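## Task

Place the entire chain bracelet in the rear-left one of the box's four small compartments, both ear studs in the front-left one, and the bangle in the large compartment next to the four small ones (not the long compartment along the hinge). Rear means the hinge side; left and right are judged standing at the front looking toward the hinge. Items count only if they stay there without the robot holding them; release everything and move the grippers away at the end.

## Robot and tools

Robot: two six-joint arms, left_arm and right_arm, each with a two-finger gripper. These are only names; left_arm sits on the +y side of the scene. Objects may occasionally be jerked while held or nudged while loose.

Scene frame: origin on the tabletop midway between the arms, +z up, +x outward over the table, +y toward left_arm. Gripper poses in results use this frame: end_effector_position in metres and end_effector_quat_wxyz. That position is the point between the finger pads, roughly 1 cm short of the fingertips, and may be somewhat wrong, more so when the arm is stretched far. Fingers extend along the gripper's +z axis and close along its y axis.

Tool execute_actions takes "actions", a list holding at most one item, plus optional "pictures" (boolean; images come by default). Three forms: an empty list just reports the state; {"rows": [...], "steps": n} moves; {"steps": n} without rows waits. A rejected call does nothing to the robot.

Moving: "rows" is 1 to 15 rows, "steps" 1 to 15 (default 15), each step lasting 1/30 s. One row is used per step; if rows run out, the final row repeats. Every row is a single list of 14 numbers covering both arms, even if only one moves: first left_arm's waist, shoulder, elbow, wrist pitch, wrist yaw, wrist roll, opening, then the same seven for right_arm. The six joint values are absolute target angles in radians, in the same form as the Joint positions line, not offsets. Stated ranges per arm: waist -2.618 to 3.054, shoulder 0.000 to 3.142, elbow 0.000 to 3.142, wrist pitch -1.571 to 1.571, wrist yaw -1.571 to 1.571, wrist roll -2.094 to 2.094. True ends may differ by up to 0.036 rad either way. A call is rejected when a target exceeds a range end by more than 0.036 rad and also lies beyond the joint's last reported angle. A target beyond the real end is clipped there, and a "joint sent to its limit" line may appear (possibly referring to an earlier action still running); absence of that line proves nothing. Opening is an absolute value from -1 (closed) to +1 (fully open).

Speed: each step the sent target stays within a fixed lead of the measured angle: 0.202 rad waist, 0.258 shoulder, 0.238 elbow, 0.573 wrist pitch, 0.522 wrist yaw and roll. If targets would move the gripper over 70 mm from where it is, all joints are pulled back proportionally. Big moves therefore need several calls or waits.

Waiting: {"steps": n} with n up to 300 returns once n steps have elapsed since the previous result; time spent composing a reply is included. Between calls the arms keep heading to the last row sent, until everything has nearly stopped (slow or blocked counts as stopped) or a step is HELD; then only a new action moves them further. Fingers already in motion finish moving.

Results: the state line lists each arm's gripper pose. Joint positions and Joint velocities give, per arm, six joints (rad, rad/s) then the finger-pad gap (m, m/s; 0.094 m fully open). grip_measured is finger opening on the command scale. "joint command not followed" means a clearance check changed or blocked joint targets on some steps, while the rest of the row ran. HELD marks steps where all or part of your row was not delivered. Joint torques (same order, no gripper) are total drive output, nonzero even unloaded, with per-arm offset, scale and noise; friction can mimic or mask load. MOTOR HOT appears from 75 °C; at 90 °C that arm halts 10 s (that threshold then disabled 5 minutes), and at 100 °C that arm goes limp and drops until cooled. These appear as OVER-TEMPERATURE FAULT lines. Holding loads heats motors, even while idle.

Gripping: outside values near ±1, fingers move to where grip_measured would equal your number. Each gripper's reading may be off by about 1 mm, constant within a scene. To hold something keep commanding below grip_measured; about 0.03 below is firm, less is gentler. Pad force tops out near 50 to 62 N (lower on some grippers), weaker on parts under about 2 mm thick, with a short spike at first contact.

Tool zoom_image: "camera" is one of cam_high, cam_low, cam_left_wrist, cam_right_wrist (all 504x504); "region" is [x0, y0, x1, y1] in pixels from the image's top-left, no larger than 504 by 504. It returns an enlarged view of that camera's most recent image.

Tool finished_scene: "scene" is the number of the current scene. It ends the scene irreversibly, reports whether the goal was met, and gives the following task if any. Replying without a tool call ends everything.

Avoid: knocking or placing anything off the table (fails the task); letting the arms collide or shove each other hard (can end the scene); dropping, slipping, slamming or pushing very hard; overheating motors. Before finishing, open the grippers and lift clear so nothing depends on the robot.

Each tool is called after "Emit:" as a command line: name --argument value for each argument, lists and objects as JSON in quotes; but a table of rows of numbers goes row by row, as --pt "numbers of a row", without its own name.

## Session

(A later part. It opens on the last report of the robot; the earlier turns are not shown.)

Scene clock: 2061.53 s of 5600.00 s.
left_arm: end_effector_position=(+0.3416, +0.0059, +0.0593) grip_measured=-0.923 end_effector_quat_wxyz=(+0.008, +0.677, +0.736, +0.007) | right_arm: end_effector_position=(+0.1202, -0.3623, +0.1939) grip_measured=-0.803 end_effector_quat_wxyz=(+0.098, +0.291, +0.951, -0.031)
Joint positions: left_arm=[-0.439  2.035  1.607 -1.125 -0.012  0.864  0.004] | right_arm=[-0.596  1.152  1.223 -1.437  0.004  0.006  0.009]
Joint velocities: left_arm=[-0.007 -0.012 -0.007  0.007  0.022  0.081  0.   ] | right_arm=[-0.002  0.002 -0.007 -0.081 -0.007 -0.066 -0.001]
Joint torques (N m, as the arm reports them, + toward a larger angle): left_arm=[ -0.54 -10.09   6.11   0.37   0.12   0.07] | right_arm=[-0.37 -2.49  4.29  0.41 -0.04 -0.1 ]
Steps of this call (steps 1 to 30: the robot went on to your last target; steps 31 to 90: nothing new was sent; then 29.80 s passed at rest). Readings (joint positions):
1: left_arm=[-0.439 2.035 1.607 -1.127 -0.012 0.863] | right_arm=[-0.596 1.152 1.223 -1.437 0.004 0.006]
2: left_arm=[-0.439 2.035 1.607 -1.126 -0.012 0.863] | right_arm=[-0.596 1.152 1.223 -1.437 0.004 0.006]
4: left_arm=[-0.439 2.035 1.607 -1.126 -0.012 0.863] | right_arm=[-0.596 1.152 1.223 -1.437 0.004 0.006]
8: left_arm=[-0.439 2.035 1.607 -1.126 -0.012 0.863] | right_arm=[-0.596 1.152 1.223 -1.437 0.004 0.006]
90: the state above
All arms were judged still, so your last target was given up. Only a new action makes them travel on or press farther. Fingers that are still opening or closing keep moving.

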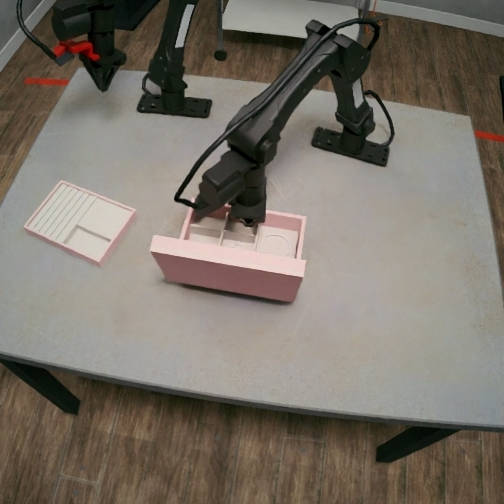

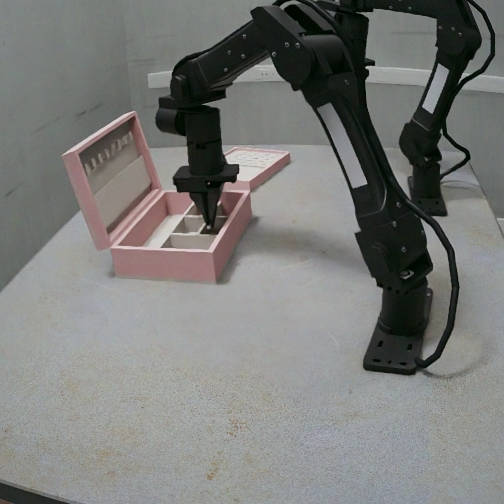

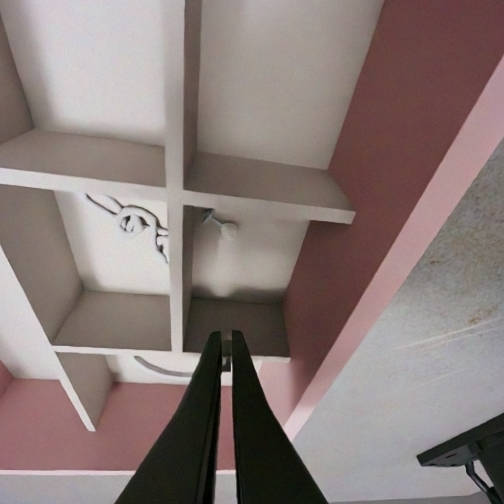

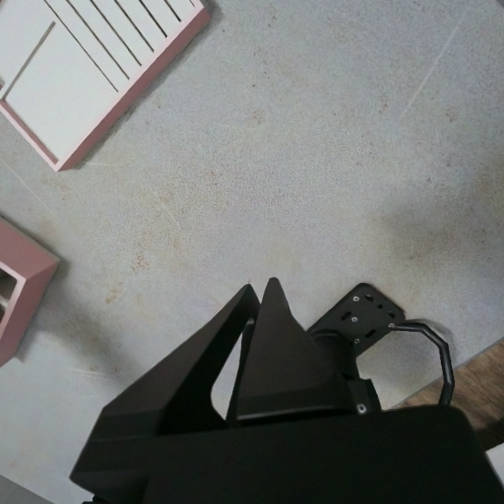

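Emit:
execute_actions --actions '[{"rows": [[-0.45,2.033,1.595,-1.10,0,0.87,-0.93,-0.6,1.15,1.2,-1.45,0,0,-0.8],[-0.452,2.036,1.585,-1.09,0,0.87,-0.93,-0.6,1.15,1.2,-1.45,0,0,-0.8],[-0.454,2.039,1.577,-1.08,0,0.87,-0.93,-0.6,1.15,1.2,-1.45,0,0,-0.8],[-0.456,2.042,1.57,-1.07,0,0.87,-0.93,-0.6,1.15,1.2,-1.45,0,0,-0.8],[-0.458,2.045,1.562,-1.062,0,0.87,-0.93,-0.6,1.15,1.2,-1.45,0,0,-0.8],[-0.46,2.048,1.554,-1.054,0,0.87,-0.93,-0.6,1.15,1.2,-1.45,0,0,-0.8],[-0.46,2.05,1.545,-1.045,0,0.87,-0.93,-0.6,1.15,1.2,-1.45,0,0,-0.8]], "steps": 15}]' --pictures false

Emit:
execute_actions --actions '[{"rows": [[-0.46,2.05,1.545,-1.045,0,0.87,-0.93,-0.6,1.15,1.2,-1.45,0,0,-0.8]], "steps": 15}]'

Scene clock: 2077.20 s of 5600.00 s.
left_arm: end_effector_position=(+0.3361, +0.0026, +0.0403) grip_measured=-0.923 end_effector_quat_wxyz=(+0.004, +0.683, +0.731, +0.007) | right_arm: end_effector_position=(+0.1202, -0.3623, +0.1939) grip_measured=-0.803 end_effector_quat_wxyz=(+0.098, +0.291, +0.951, -0.031)
Joint positions: left_arm=[-0.454  2.049  1.551 -1.063 -0.012  0.864  0.004] | right_arm=[-0.596  1.152  1.223 -1.437  0.004  0.006  0.009]
Joint velocities: left_arm=[-0.002 -0.017  0.007  0.066  0.007  0.022 -0.   ] | right_arm=[ 0.012 -0.002 -0.002 -0.051 -0.022  0.037  0.   ]
Joint torques (N m, as the arm reports them, + toward a larger angle): left_arm=[-0.54 -9.64  5.71  0.33  0.13  0.06] | right_arm=[-0.37 -2.49  4.3   0.41 -0.04 -0.1 ]
Steps of this call (steps 1 to 90: nothing new was sent; then 12.17 s passed at rest; steps 91 to 105: all 15 steps of this action). Readings (joint positions):
91: left_arm=[-0.439 2.035 1.607 -1.124 -0.012 0.864] | right_arm=[-0.596 1.152 1.223 -1.437 0.004 0.006]
92: left_arm=[-0.439 2.035 1.605 -1.120 -0.012 0.864] | right_arm=[-0.596 1.152 1.223 -1.437 0.004 0.006]
94: left_arm=[-0.441 2.035 1.596 -1.106 -0.012 0.864] | right_arm=[-0.596 1.152 1.223 -1.437 0.004 0.006]
98: left_arm=[-0.450 2.037 1.564 -1.079 -0.012 0.864] | right_arm=[-0.596 1.152 1.223 -1.437 0.004 0.006]
105: the state above

Scene clock: 2077.70 s of 5600.00 s.
left_arm: end_effector_position=(+0.3376, +0.0015, +0.0403) grip_measured=-0.923 end_effector_quat_wxyz=(+0.008, +0.683, +0.731, +0.007) | right_arm: end_effector_position=(+0.1202, -0.3623, +0.1939) grip_measured=-0.803 end_effector_quat_wxyz=(+0.098, +0.291, +0.951, -0.031)
Joint positions: left_arm=[-0.454  2.049  1.551 -1.055 -0.012  0.864  0.004] | right_arm=[-0.596  1.152  1.223 -1.437  0.004  0.006  0.009]
Joint velocities: left_arm=[ 0.007 -0.007 -0.022 -0.066  0.007 -0.007 -0.   ] | right_arm=[ 0.012  0.002 -0.002  0.037  0.007 -0.022  0.001]
Joint torques (N m, as the arm reports them, + toward a larger angle): left_arm=[-0.53 -9.75  5.71  0.37  0.12  0.06] | right_arm=[-0.38 -2.48  4.28  0.41 -0.04 -0.09]
Steps of this call (steps 1 to 15: all 15 steps of this action). Readings (joint positions):
1: left_arm=[-0.454 2.049 1.551 -1.061 -0.012 0.864] | right_arm=[-0.596 1.152 1.223 -1.437 0.004 0.006]
2: left_arm=[-0.454 2.049 1.551 -1.059 -0.012 0.864] | right_arm=[-0.596 1.152 1.223 -1.437 0.004 0.006]
4: left_arm=[-0.454 2.049 1.551 -1.058 -0.012 0.864] | right_arm=[-0.596 1.152 1.223 -1.437 0.004 0.006]
8: left_arm=[-0.454 2.049 1.551 -1.056 -0.012 0.864] | right_arm=[-0.596 1.152 1.223 -1.437 0.004 0.006]
15: the state above

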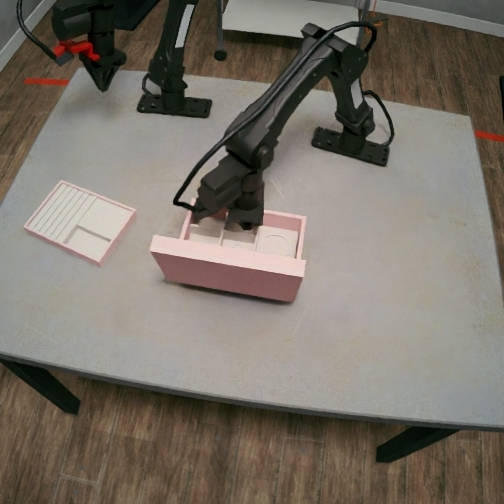

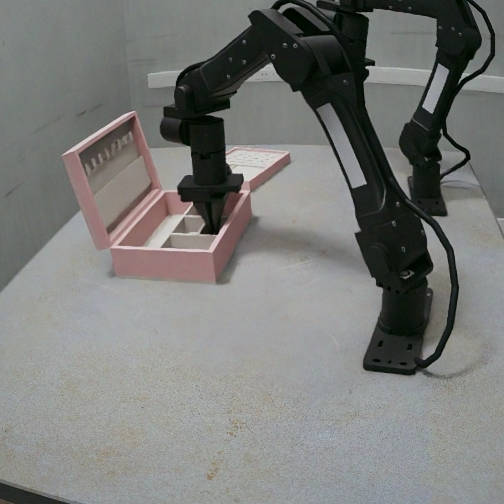

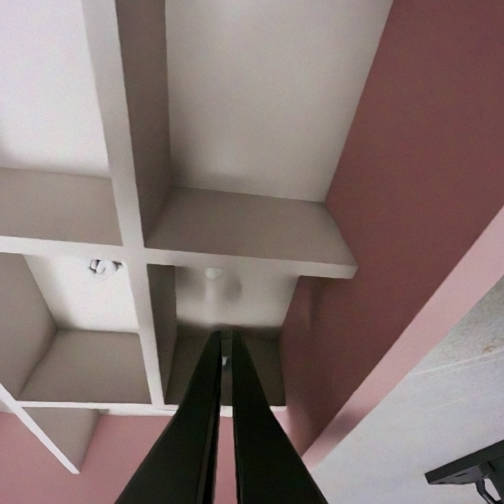

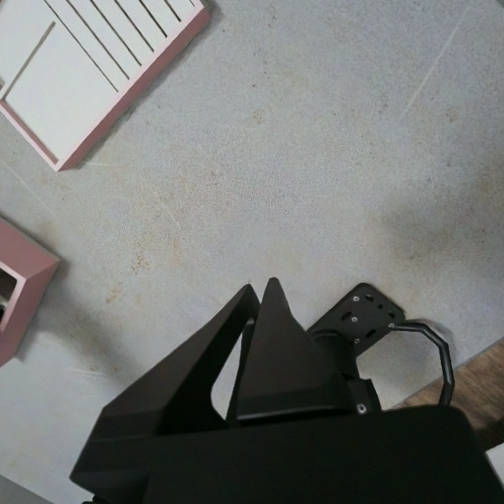

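Emit:
execute_actions --actions '[{"rows": [[-0.46,2.05,1.545,-1.045,0,0.87,-0.88,-0.6,1.15,1.2,-1.45,0,0,-0.8],[-0.46,2.05,1.545,-1.045,0,0.87,-0.85,-0.6,1.15,1.2,-1.45,0,0,-0.8],[-0.46,2.05,1.545,-1.045,0,0.87,-0.82,-0.6,1.15,1.2,-1.45,0,0,-0.8],[-0.46,2.05,1.545,-1.045,0,0.87,-0.78,-0.6,1.15,1.2,-1.45,0,0,-0.8],[-0.46,2.05,1.545,-1.045,0,0.87,-0.75,-0.6,1.15,1.2,-1.45,0,0,-0.8]], "steps": 15}]'

Scene clock: 2086.07 s of 5600.00 s.
left_arm: end_effector_position=(+0.3376, +0.0015, +0.0403) grip_measured=-0.753 end_effector_quat_wxyz=(+0.008, +0.683, +0.731, +0.007) | right_arm: end_effector_position=(+0.1202, -0.3623, +0.1939) grip_measured=-0.803 end_effector_quat_wxyz=(+0.098, +0.291, +0.951, -0.031)
Joint positions: left_arm=[-0.454  2.049  1.551 -1.055 -0.012  0.864  0.012] | right_arm=[-0.596  1.152  1.223 -1.437  0.004  0.006  0.009]
Joint velocities: left_arm=[-0.002  0.007  0.002  0.022 -0.037 -0.022  0.   ] | right_arm=[-0.002 -0.002 -0.012 -0.037 -0.051 -0.007 -0.   ]
Joint torques (N m, as the arm reports them, + toward a larger angle): left_arm=[-0.51 -9.67  5.69  0.37  0.12  0.07] | right_arm=[-0.37 -2.48  4.3   0.42 -0.04 -0.1 ]
Steps of this call (steps 1 to 15: the robot went on to your last target; steps 16 to 90: nothing new was sent; then 4.87 s passed at rest; steps 91 to 105: all 15 steps of this action). Readings (joint positions):
91: left_arm=[-0.454 2.049 1.551 -1.055 -0.012 0.864] | right_arm=[-0.596 1.152 1.223 -1.437 0.004 0.006]
92: left_arm=[-0.454 2.049 1.551 -1.055 -0.012 0.864] | right_arm=[-0.596 1.152 1.223 -1.437 0.004 0.006]
94: left_arm=[-0.454 2.049 1.551 -1.055 -0.012 0.864] | right_arm=[-0.596 1.152 1.223 -1.437 0.004 0.006]
98: left_arm=[-0.454 2.049 1.551 -1.055 -0.012 0.864] | right_arm=[-0.596 1.152 1.223 -1.437 0.004 0.006]
105: the state above

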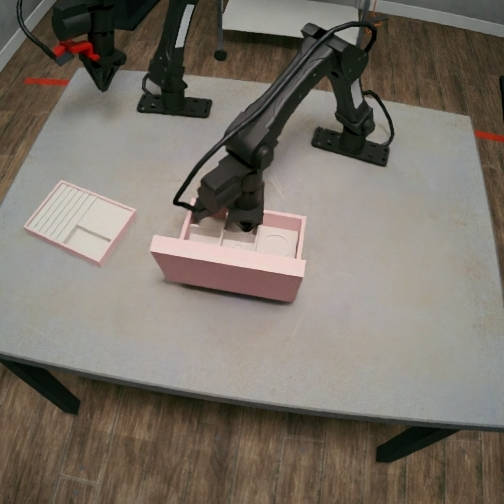

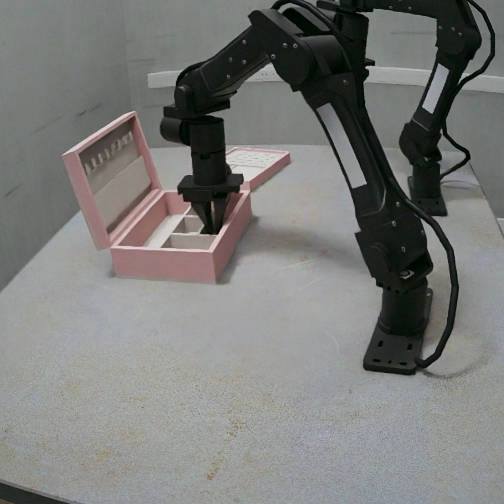

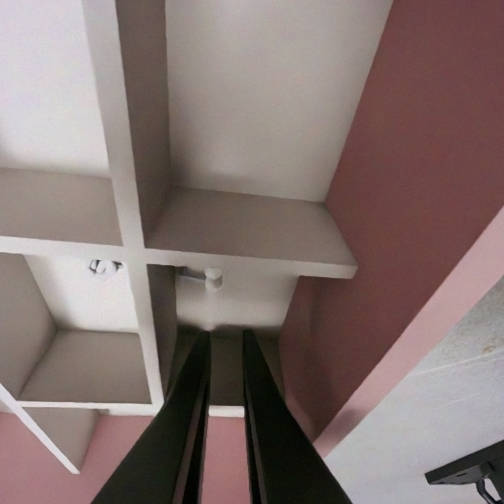

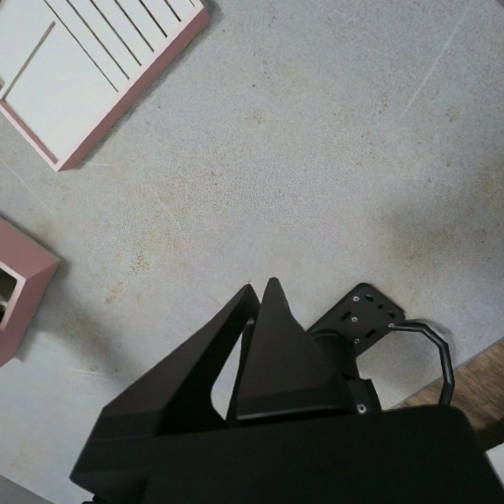

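Emit:
execute_actions --actions '[{"rows": [[-0.46,2.047,1.575,-1.075,0,0.87,-0.75,-0.6,1.15,1.2,-1.45,0,0,-0.8],[-0.46,2.044,1.605,-1.105,0,0.87,-0.75,-0.6,1.15,1.2,-1.45,0,0,-0.8],[-0.46,2.041,1.64,-1.14,0,0.87,-0.75,-0.6,1.15,1.2,-1.45,0,0,-0.8],[-0.46,2.038,1.675,-1.17,0,0.87,-0.75,-0.6,1.15,1.2,-1.45,0,0,-0.8],[-0.46,2.035,1.71,-1.205,0,0.87,-0.75,-0.6,1.15,1.2,-1.45,0,0,-0.8],[-0.46,2.032,1.745,-1.24,0,0.87,-0.75,-0.6,1.15,1.2,-1.45,0,0,-0.8],[-0.46,2.028,1.78,-1.27,0,0.87,-0.75,-0.6,1.15,1.2,-1.45,0,0,-0.8],[-0.46,2.025,1.81,-1.30,0,0.87,-0.75,-0.6,1.15,1.2,-1.45,0,0,-0.8]], "steps": 15}]' --pictures false

Emit:
execute_actions --actions '[{"rows": [[-0.46,2.025,1.81,-1.30,0,0.87,-0.75,-0.6,1.15,1.2,-1.45,0,0,-0.8]], "steps": 12}]'

Scene clock: 2099.83 s of 5600.00 s.
left_arm: end_effector_position=(+0.3535, -0.0103, +0.1131) grip_measured=-0.753 end_effector_quat_wxyz=(+0.043, +0.682, +0.730, +0.011) | right_arm: end_effector_position=(+0.1202, -0.3623, +0.1939) grip_measured=-0.803 end_effector_quat_wxyz=(+0.098, +0.291, +0.951, -0.031)
Joint positions: left_arm=[-0.454  2.023  1.801 -1.26  -0.012  0.864  0.012] | right_arm=[-0.596  1.152  1.223 -1.437  0.004  0.006  0.009]
Joint velocities: left_arm=[-0.002  0.007 -0.002 -0.33  -0.022  0.022  0.001] | right_arm=[-0.022 -0.002 -0.017 -0.037  0.051 -0.007 -0.   ]
Joint torques (N m, as the arm reports them, + toward a larger angle): left_arm=[-0.49 -9.66  7.24  0.36  0.11  0.06] | right_arm=[-0.38 -2.49  4.29  0.41 -0.04 -0.09]
Steps of this call (steps 1 to 15: the robot went on to your last target; steps 16 to 90: nothing new was sent; then 10.27 s passed at rest; steps 91 to 105: all 15 steps of this action). Readings (joint positions):
91: left_arm=[-0.454 2.049 1.551 -1.056 -0.012 0.864] | right_arm=[-0.596 1.152 1.223 -1.437 0.004 0.006]
92: left_arm=[-0.454 2.049 1.556 -1.063 -0.012 0.864] | right_arm=[-0.596 1.152 1.223 -1.437 0.004 0.006]
94: left_arm=[-0.454 2.053 1.589 -1.100 -0.012 0.864] | right_arm=[-0.596 1.152 1.223 -1.437 0.004 0.006]
98: left_arm=[-0.454 2.054 1.726 -1.191 -0.012 0.864] | right_arm=[-0.596 1.152 1.223 -1.437 0.004 0.006]
105: the state above

Scene clock: 2100.23 s of 5600.00 s.
left_arm: end_effector_position=(+0.3473, -0.0057, +0.1121) grip_measured=-0.753 end_effector_quat_wxyz=(+0.027, +0.683, +0.730, +0.009) | right_arm: end_effector_position=(+0.1202, -0.3623, +0.1939) grip_measured=-0.803 end_effector_quat_wxyz=(+0.098, +0.291, +0.951, -0.031)
Joint positions: left_arm=[-0.454  2.024  1.801 -1.291 -0.012  0.864  0.012] | right_arm=[-0.596  1.152  1.223 -1.437  0.004  0.006  0.009]
Joint velocities: left_arm=[ 0.002 -0.012  0.017  0.007 -0.037 -0.095  0.001] | right_arm=[-0.007 -0.012 -0.017 -0.037 -0.037 -0.022  0.   ]
Joint torques (N m, as the arm reports them, + toward a larger angle): left_arm=[-0.51 -9.72  7.18  0.28  0.12  0.06] | right_arm=[-0.37 -2.49  4.29  0.41 -0.04 -0.09]
Steps of this call (steps 1 to 12: all 12 steps of this action). Readings (joint positions):
1: left_arm=[-0.454 2.024 1.801 -1.267 -0.012 0.864] | right_arm=[-0.596 1.152 1.223 -1.437 0.004 0.006]
2: left_arm=[-0.454 2.024 1.801 -1.274 -0.012 0.864] | right_arm=[-0.596 1.152 1.223 -1.437 0.004 0.006]
4: left_arm=[-0.454 2.024 1.801 -1.281 -0.012 0.864] | right_arm=[-0.596 1.152 1.223 -1.437 0.004 0.006]
8: left_arm=[-0.454 2.024 1.801 -1.288 -0.012 0.864] | right_arm=[-0.596 1.152 1.223 -1.437 0.004 0.006]
12: the state above

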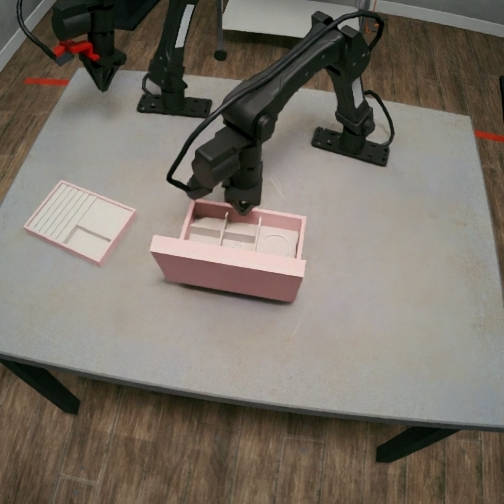

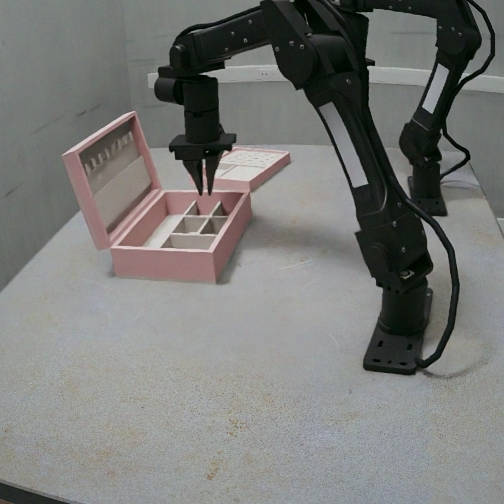

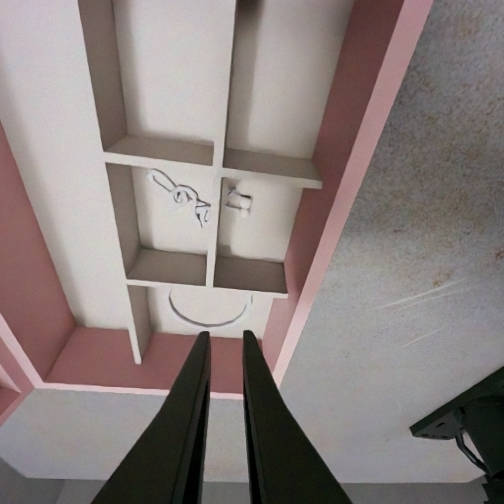

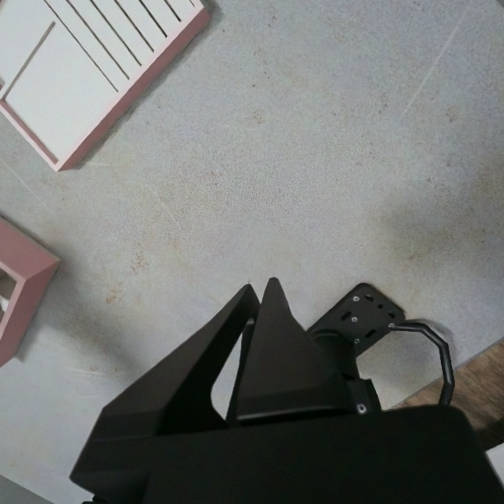

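Emit:
zoom_image --camera "cam_left_wrist" --region '[120, 140, 320, 340]'

Emit:
execute_actions --actions '[{"rows": [[-0.4,1.85,1.7,-1.4,0,0.6,-0.75,-0.6,1.15,1.2,-1.45,0,0,-0.8],[-0.2,1.6,1.5,-1.45,0,0.3,-0.75,-0.6,1.15,1.2,-1.45,0,0,-0.8],[0.1,1.35,1.25,-1.45,0,0,-0.75,-0.6,1.15,1.2,-1.45,0,0,-0.8],[0.4,1.15,1.1,-1.45,0,0,-0.75,-0.6,1.15,1.2,-1.45,0,0,-0.8]], "steps": 15}]' --pictures false

Region (120, 140, 320, 340) of cam_left_wrist's 504x504 image, scaled by 2.520, with more detail than that image has.

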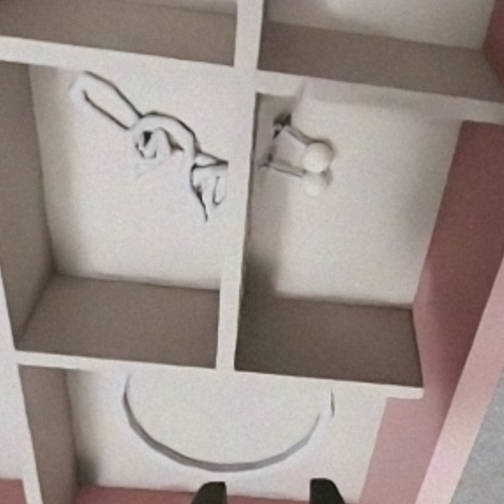

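Scene clock: 2108.87 s of 5600.00 s.
left_arm: end_effector_position=(+0.2088, +0.2497, +0.1521) grip_measured=-0.753 end_effector_quat_wxyz=(+0.019, +0.014, +1.000, +0.007) | right_arm: end_effector_position=(+0.1202, -0.3623, +0.1939) grip_measured=-0.803 end_effector_quat_wxyz=(+0.098, +0.291, +0.951, -0.031)
Joint positions: left_arm=[ 0.269  1.212  1.109 -1.429 -0.01   0.111  0.012] | right_arm=[-0.596  1.152  1.223 -1.437  0.004  0.006  0.009]
Joint velocities: left_arm=[ 2.215 -1.492 -0.046 -0.52  -0.051 -0.681 -0.001] | right_arm=[-0.012 -0.022  0.002  0.007  0.022 -0.051 -0.   ]
Joint torques (N m, as the arm reports them, + toward a larger angle): left_arm=[-0.98  0.05  5.91  0.8   0.06 -0.07] | right_arm=[-0.38 -2.49  4.29  0.41 -0.04 -0.09]
Steps of this call (steps 1 to 15: the robot went on to your last target; steps 16 to 90: nothing new was sent; then 5.13 s passed at rest; steps 91 to 105: all 15 steps of this action). Readings (joint positions):
91: left_arm=[-0.451 2.007 1.782 -1.285 -0.010 0.828] | right_arm=[-0.596 1.152 1.223 -1.437 0.004 0.006]
92: left_arm=[-0.439 1.974 1.736 -1.284 -0.005 0.772] | right_arm=[-0.596 1.152 1.223 -1.437 0.004 0.006]
94: left_arm=[-0.386 1.883 1.633 -1.311 0.000 0.656] | right_arm=[-0.596 1.152 1.223 -1.437 0.004 0.006]
98: left_arm=[-0.200 1.671 1.418 -1.350 -0.002 0.406] | right_arm=[-0.596 1.152 1.223 -1.437 0.004 0.006]
105: the state above

Both studs are in the front-left compartment. Checking the final state.

Emit:
execute_actions --actions '[{"rows": [[0.6,1.15,1.15,-1.45,0,0,-0.75,-0.6,1.15,1.2,-1.45,0,0,-0.8]], "steps": 15}]'

Scene clock: 2112.63 s of 5600.00 s.
left_arm: end_effector_position=(+0.1886, +0.3060, +0.1677) grip_measured=-0.753 end_effector_quat_wxyz=(+0.049, -0.202, +0.978, +0.013) | right_arm: end_effector_position=(+0.1202, -0.3623, +0.1939) grip_measured=-0.803 end_effector_quat_wxyz=(+0.098, +0.291, +0.951, -0.031)
Joint positions: left_arm=[ 0.598  1.145  1.128 -1.454 -0.005  0.005  0.012] | right_arm=[-0.596  1.152  1.223 -1.437  0.004  0.006  0.009]
Joint velocities: left_arm=[ 0.002 -0.007  0.007 -0.037 -0.007  0.051 -0.001] | right_arm=[ 0.007 -0.017 -0.002  0.007 -0.007  0.051 -0.   ]
Joint torques (N m, as the arm reports them, + toward a larger angle): left_arm=[ 0.21 -1.37  8.09  0.47  0.06 -0.04] | right_arm=[-0.38 -2.49  4.29  0.41 -0.04 -0.09]
Steps of this call (steps 1 to 30: the robot went on to your last target; steps 31 to 90: nothing new was sent; then 0.27 s passed at rest; steps 91 to 105: all 15 steps of this action). Readings (joint positions):
91: left_arm=[0.427 1.145 1.110 -1.455 0.006 0.009] | right_arm=[-0.596 1.152 1.223 -1.437 0.004 0.006]
92: left_arm=[0.487 1.145 1.114 -1.454 0.011 0.009] | right_arm=[-0.596 1.152 1.223 -1.437 0.004 0.006]
94: left_arm=[0.577 1.145 1.124 -1.454 -0.002 0.005] | right_arm=[-0.596 1.152 1.223 -1.437 0.004 0.006]
98: left_arm=[0.598 1.145 1.128 -1.454 -0.005 0.005] | right_arm=[-0.596 1.152 1.223 -1.437 0.004 0.006]
105: the state above

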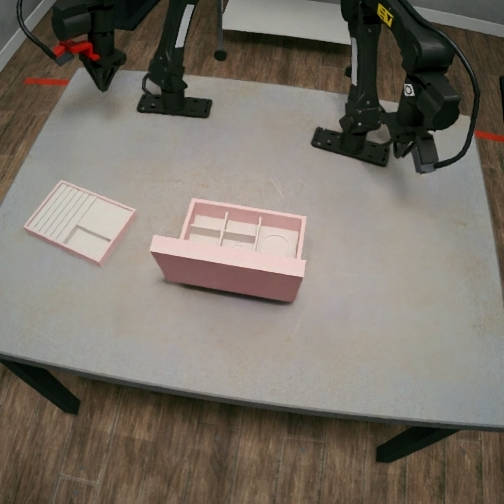

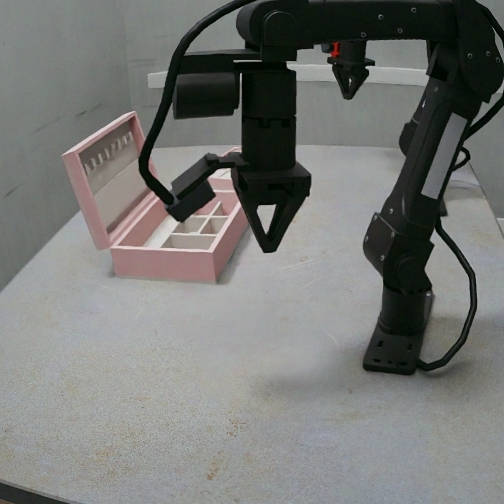

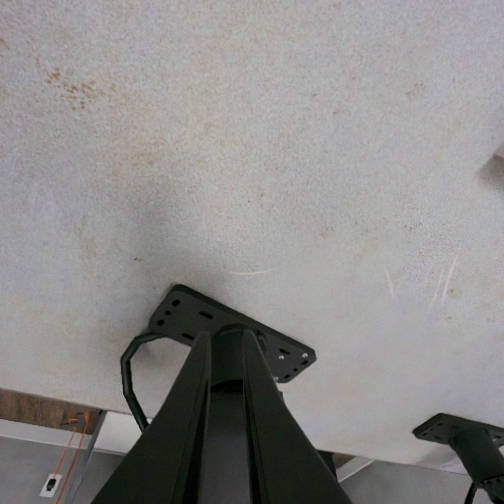

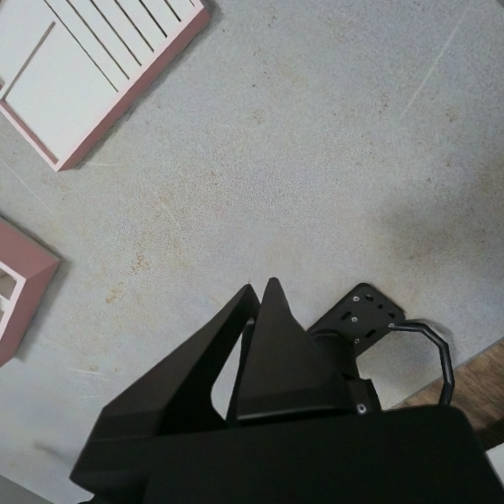

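Emit:
finished_scene --scene 1

The scene is finished: the task was done.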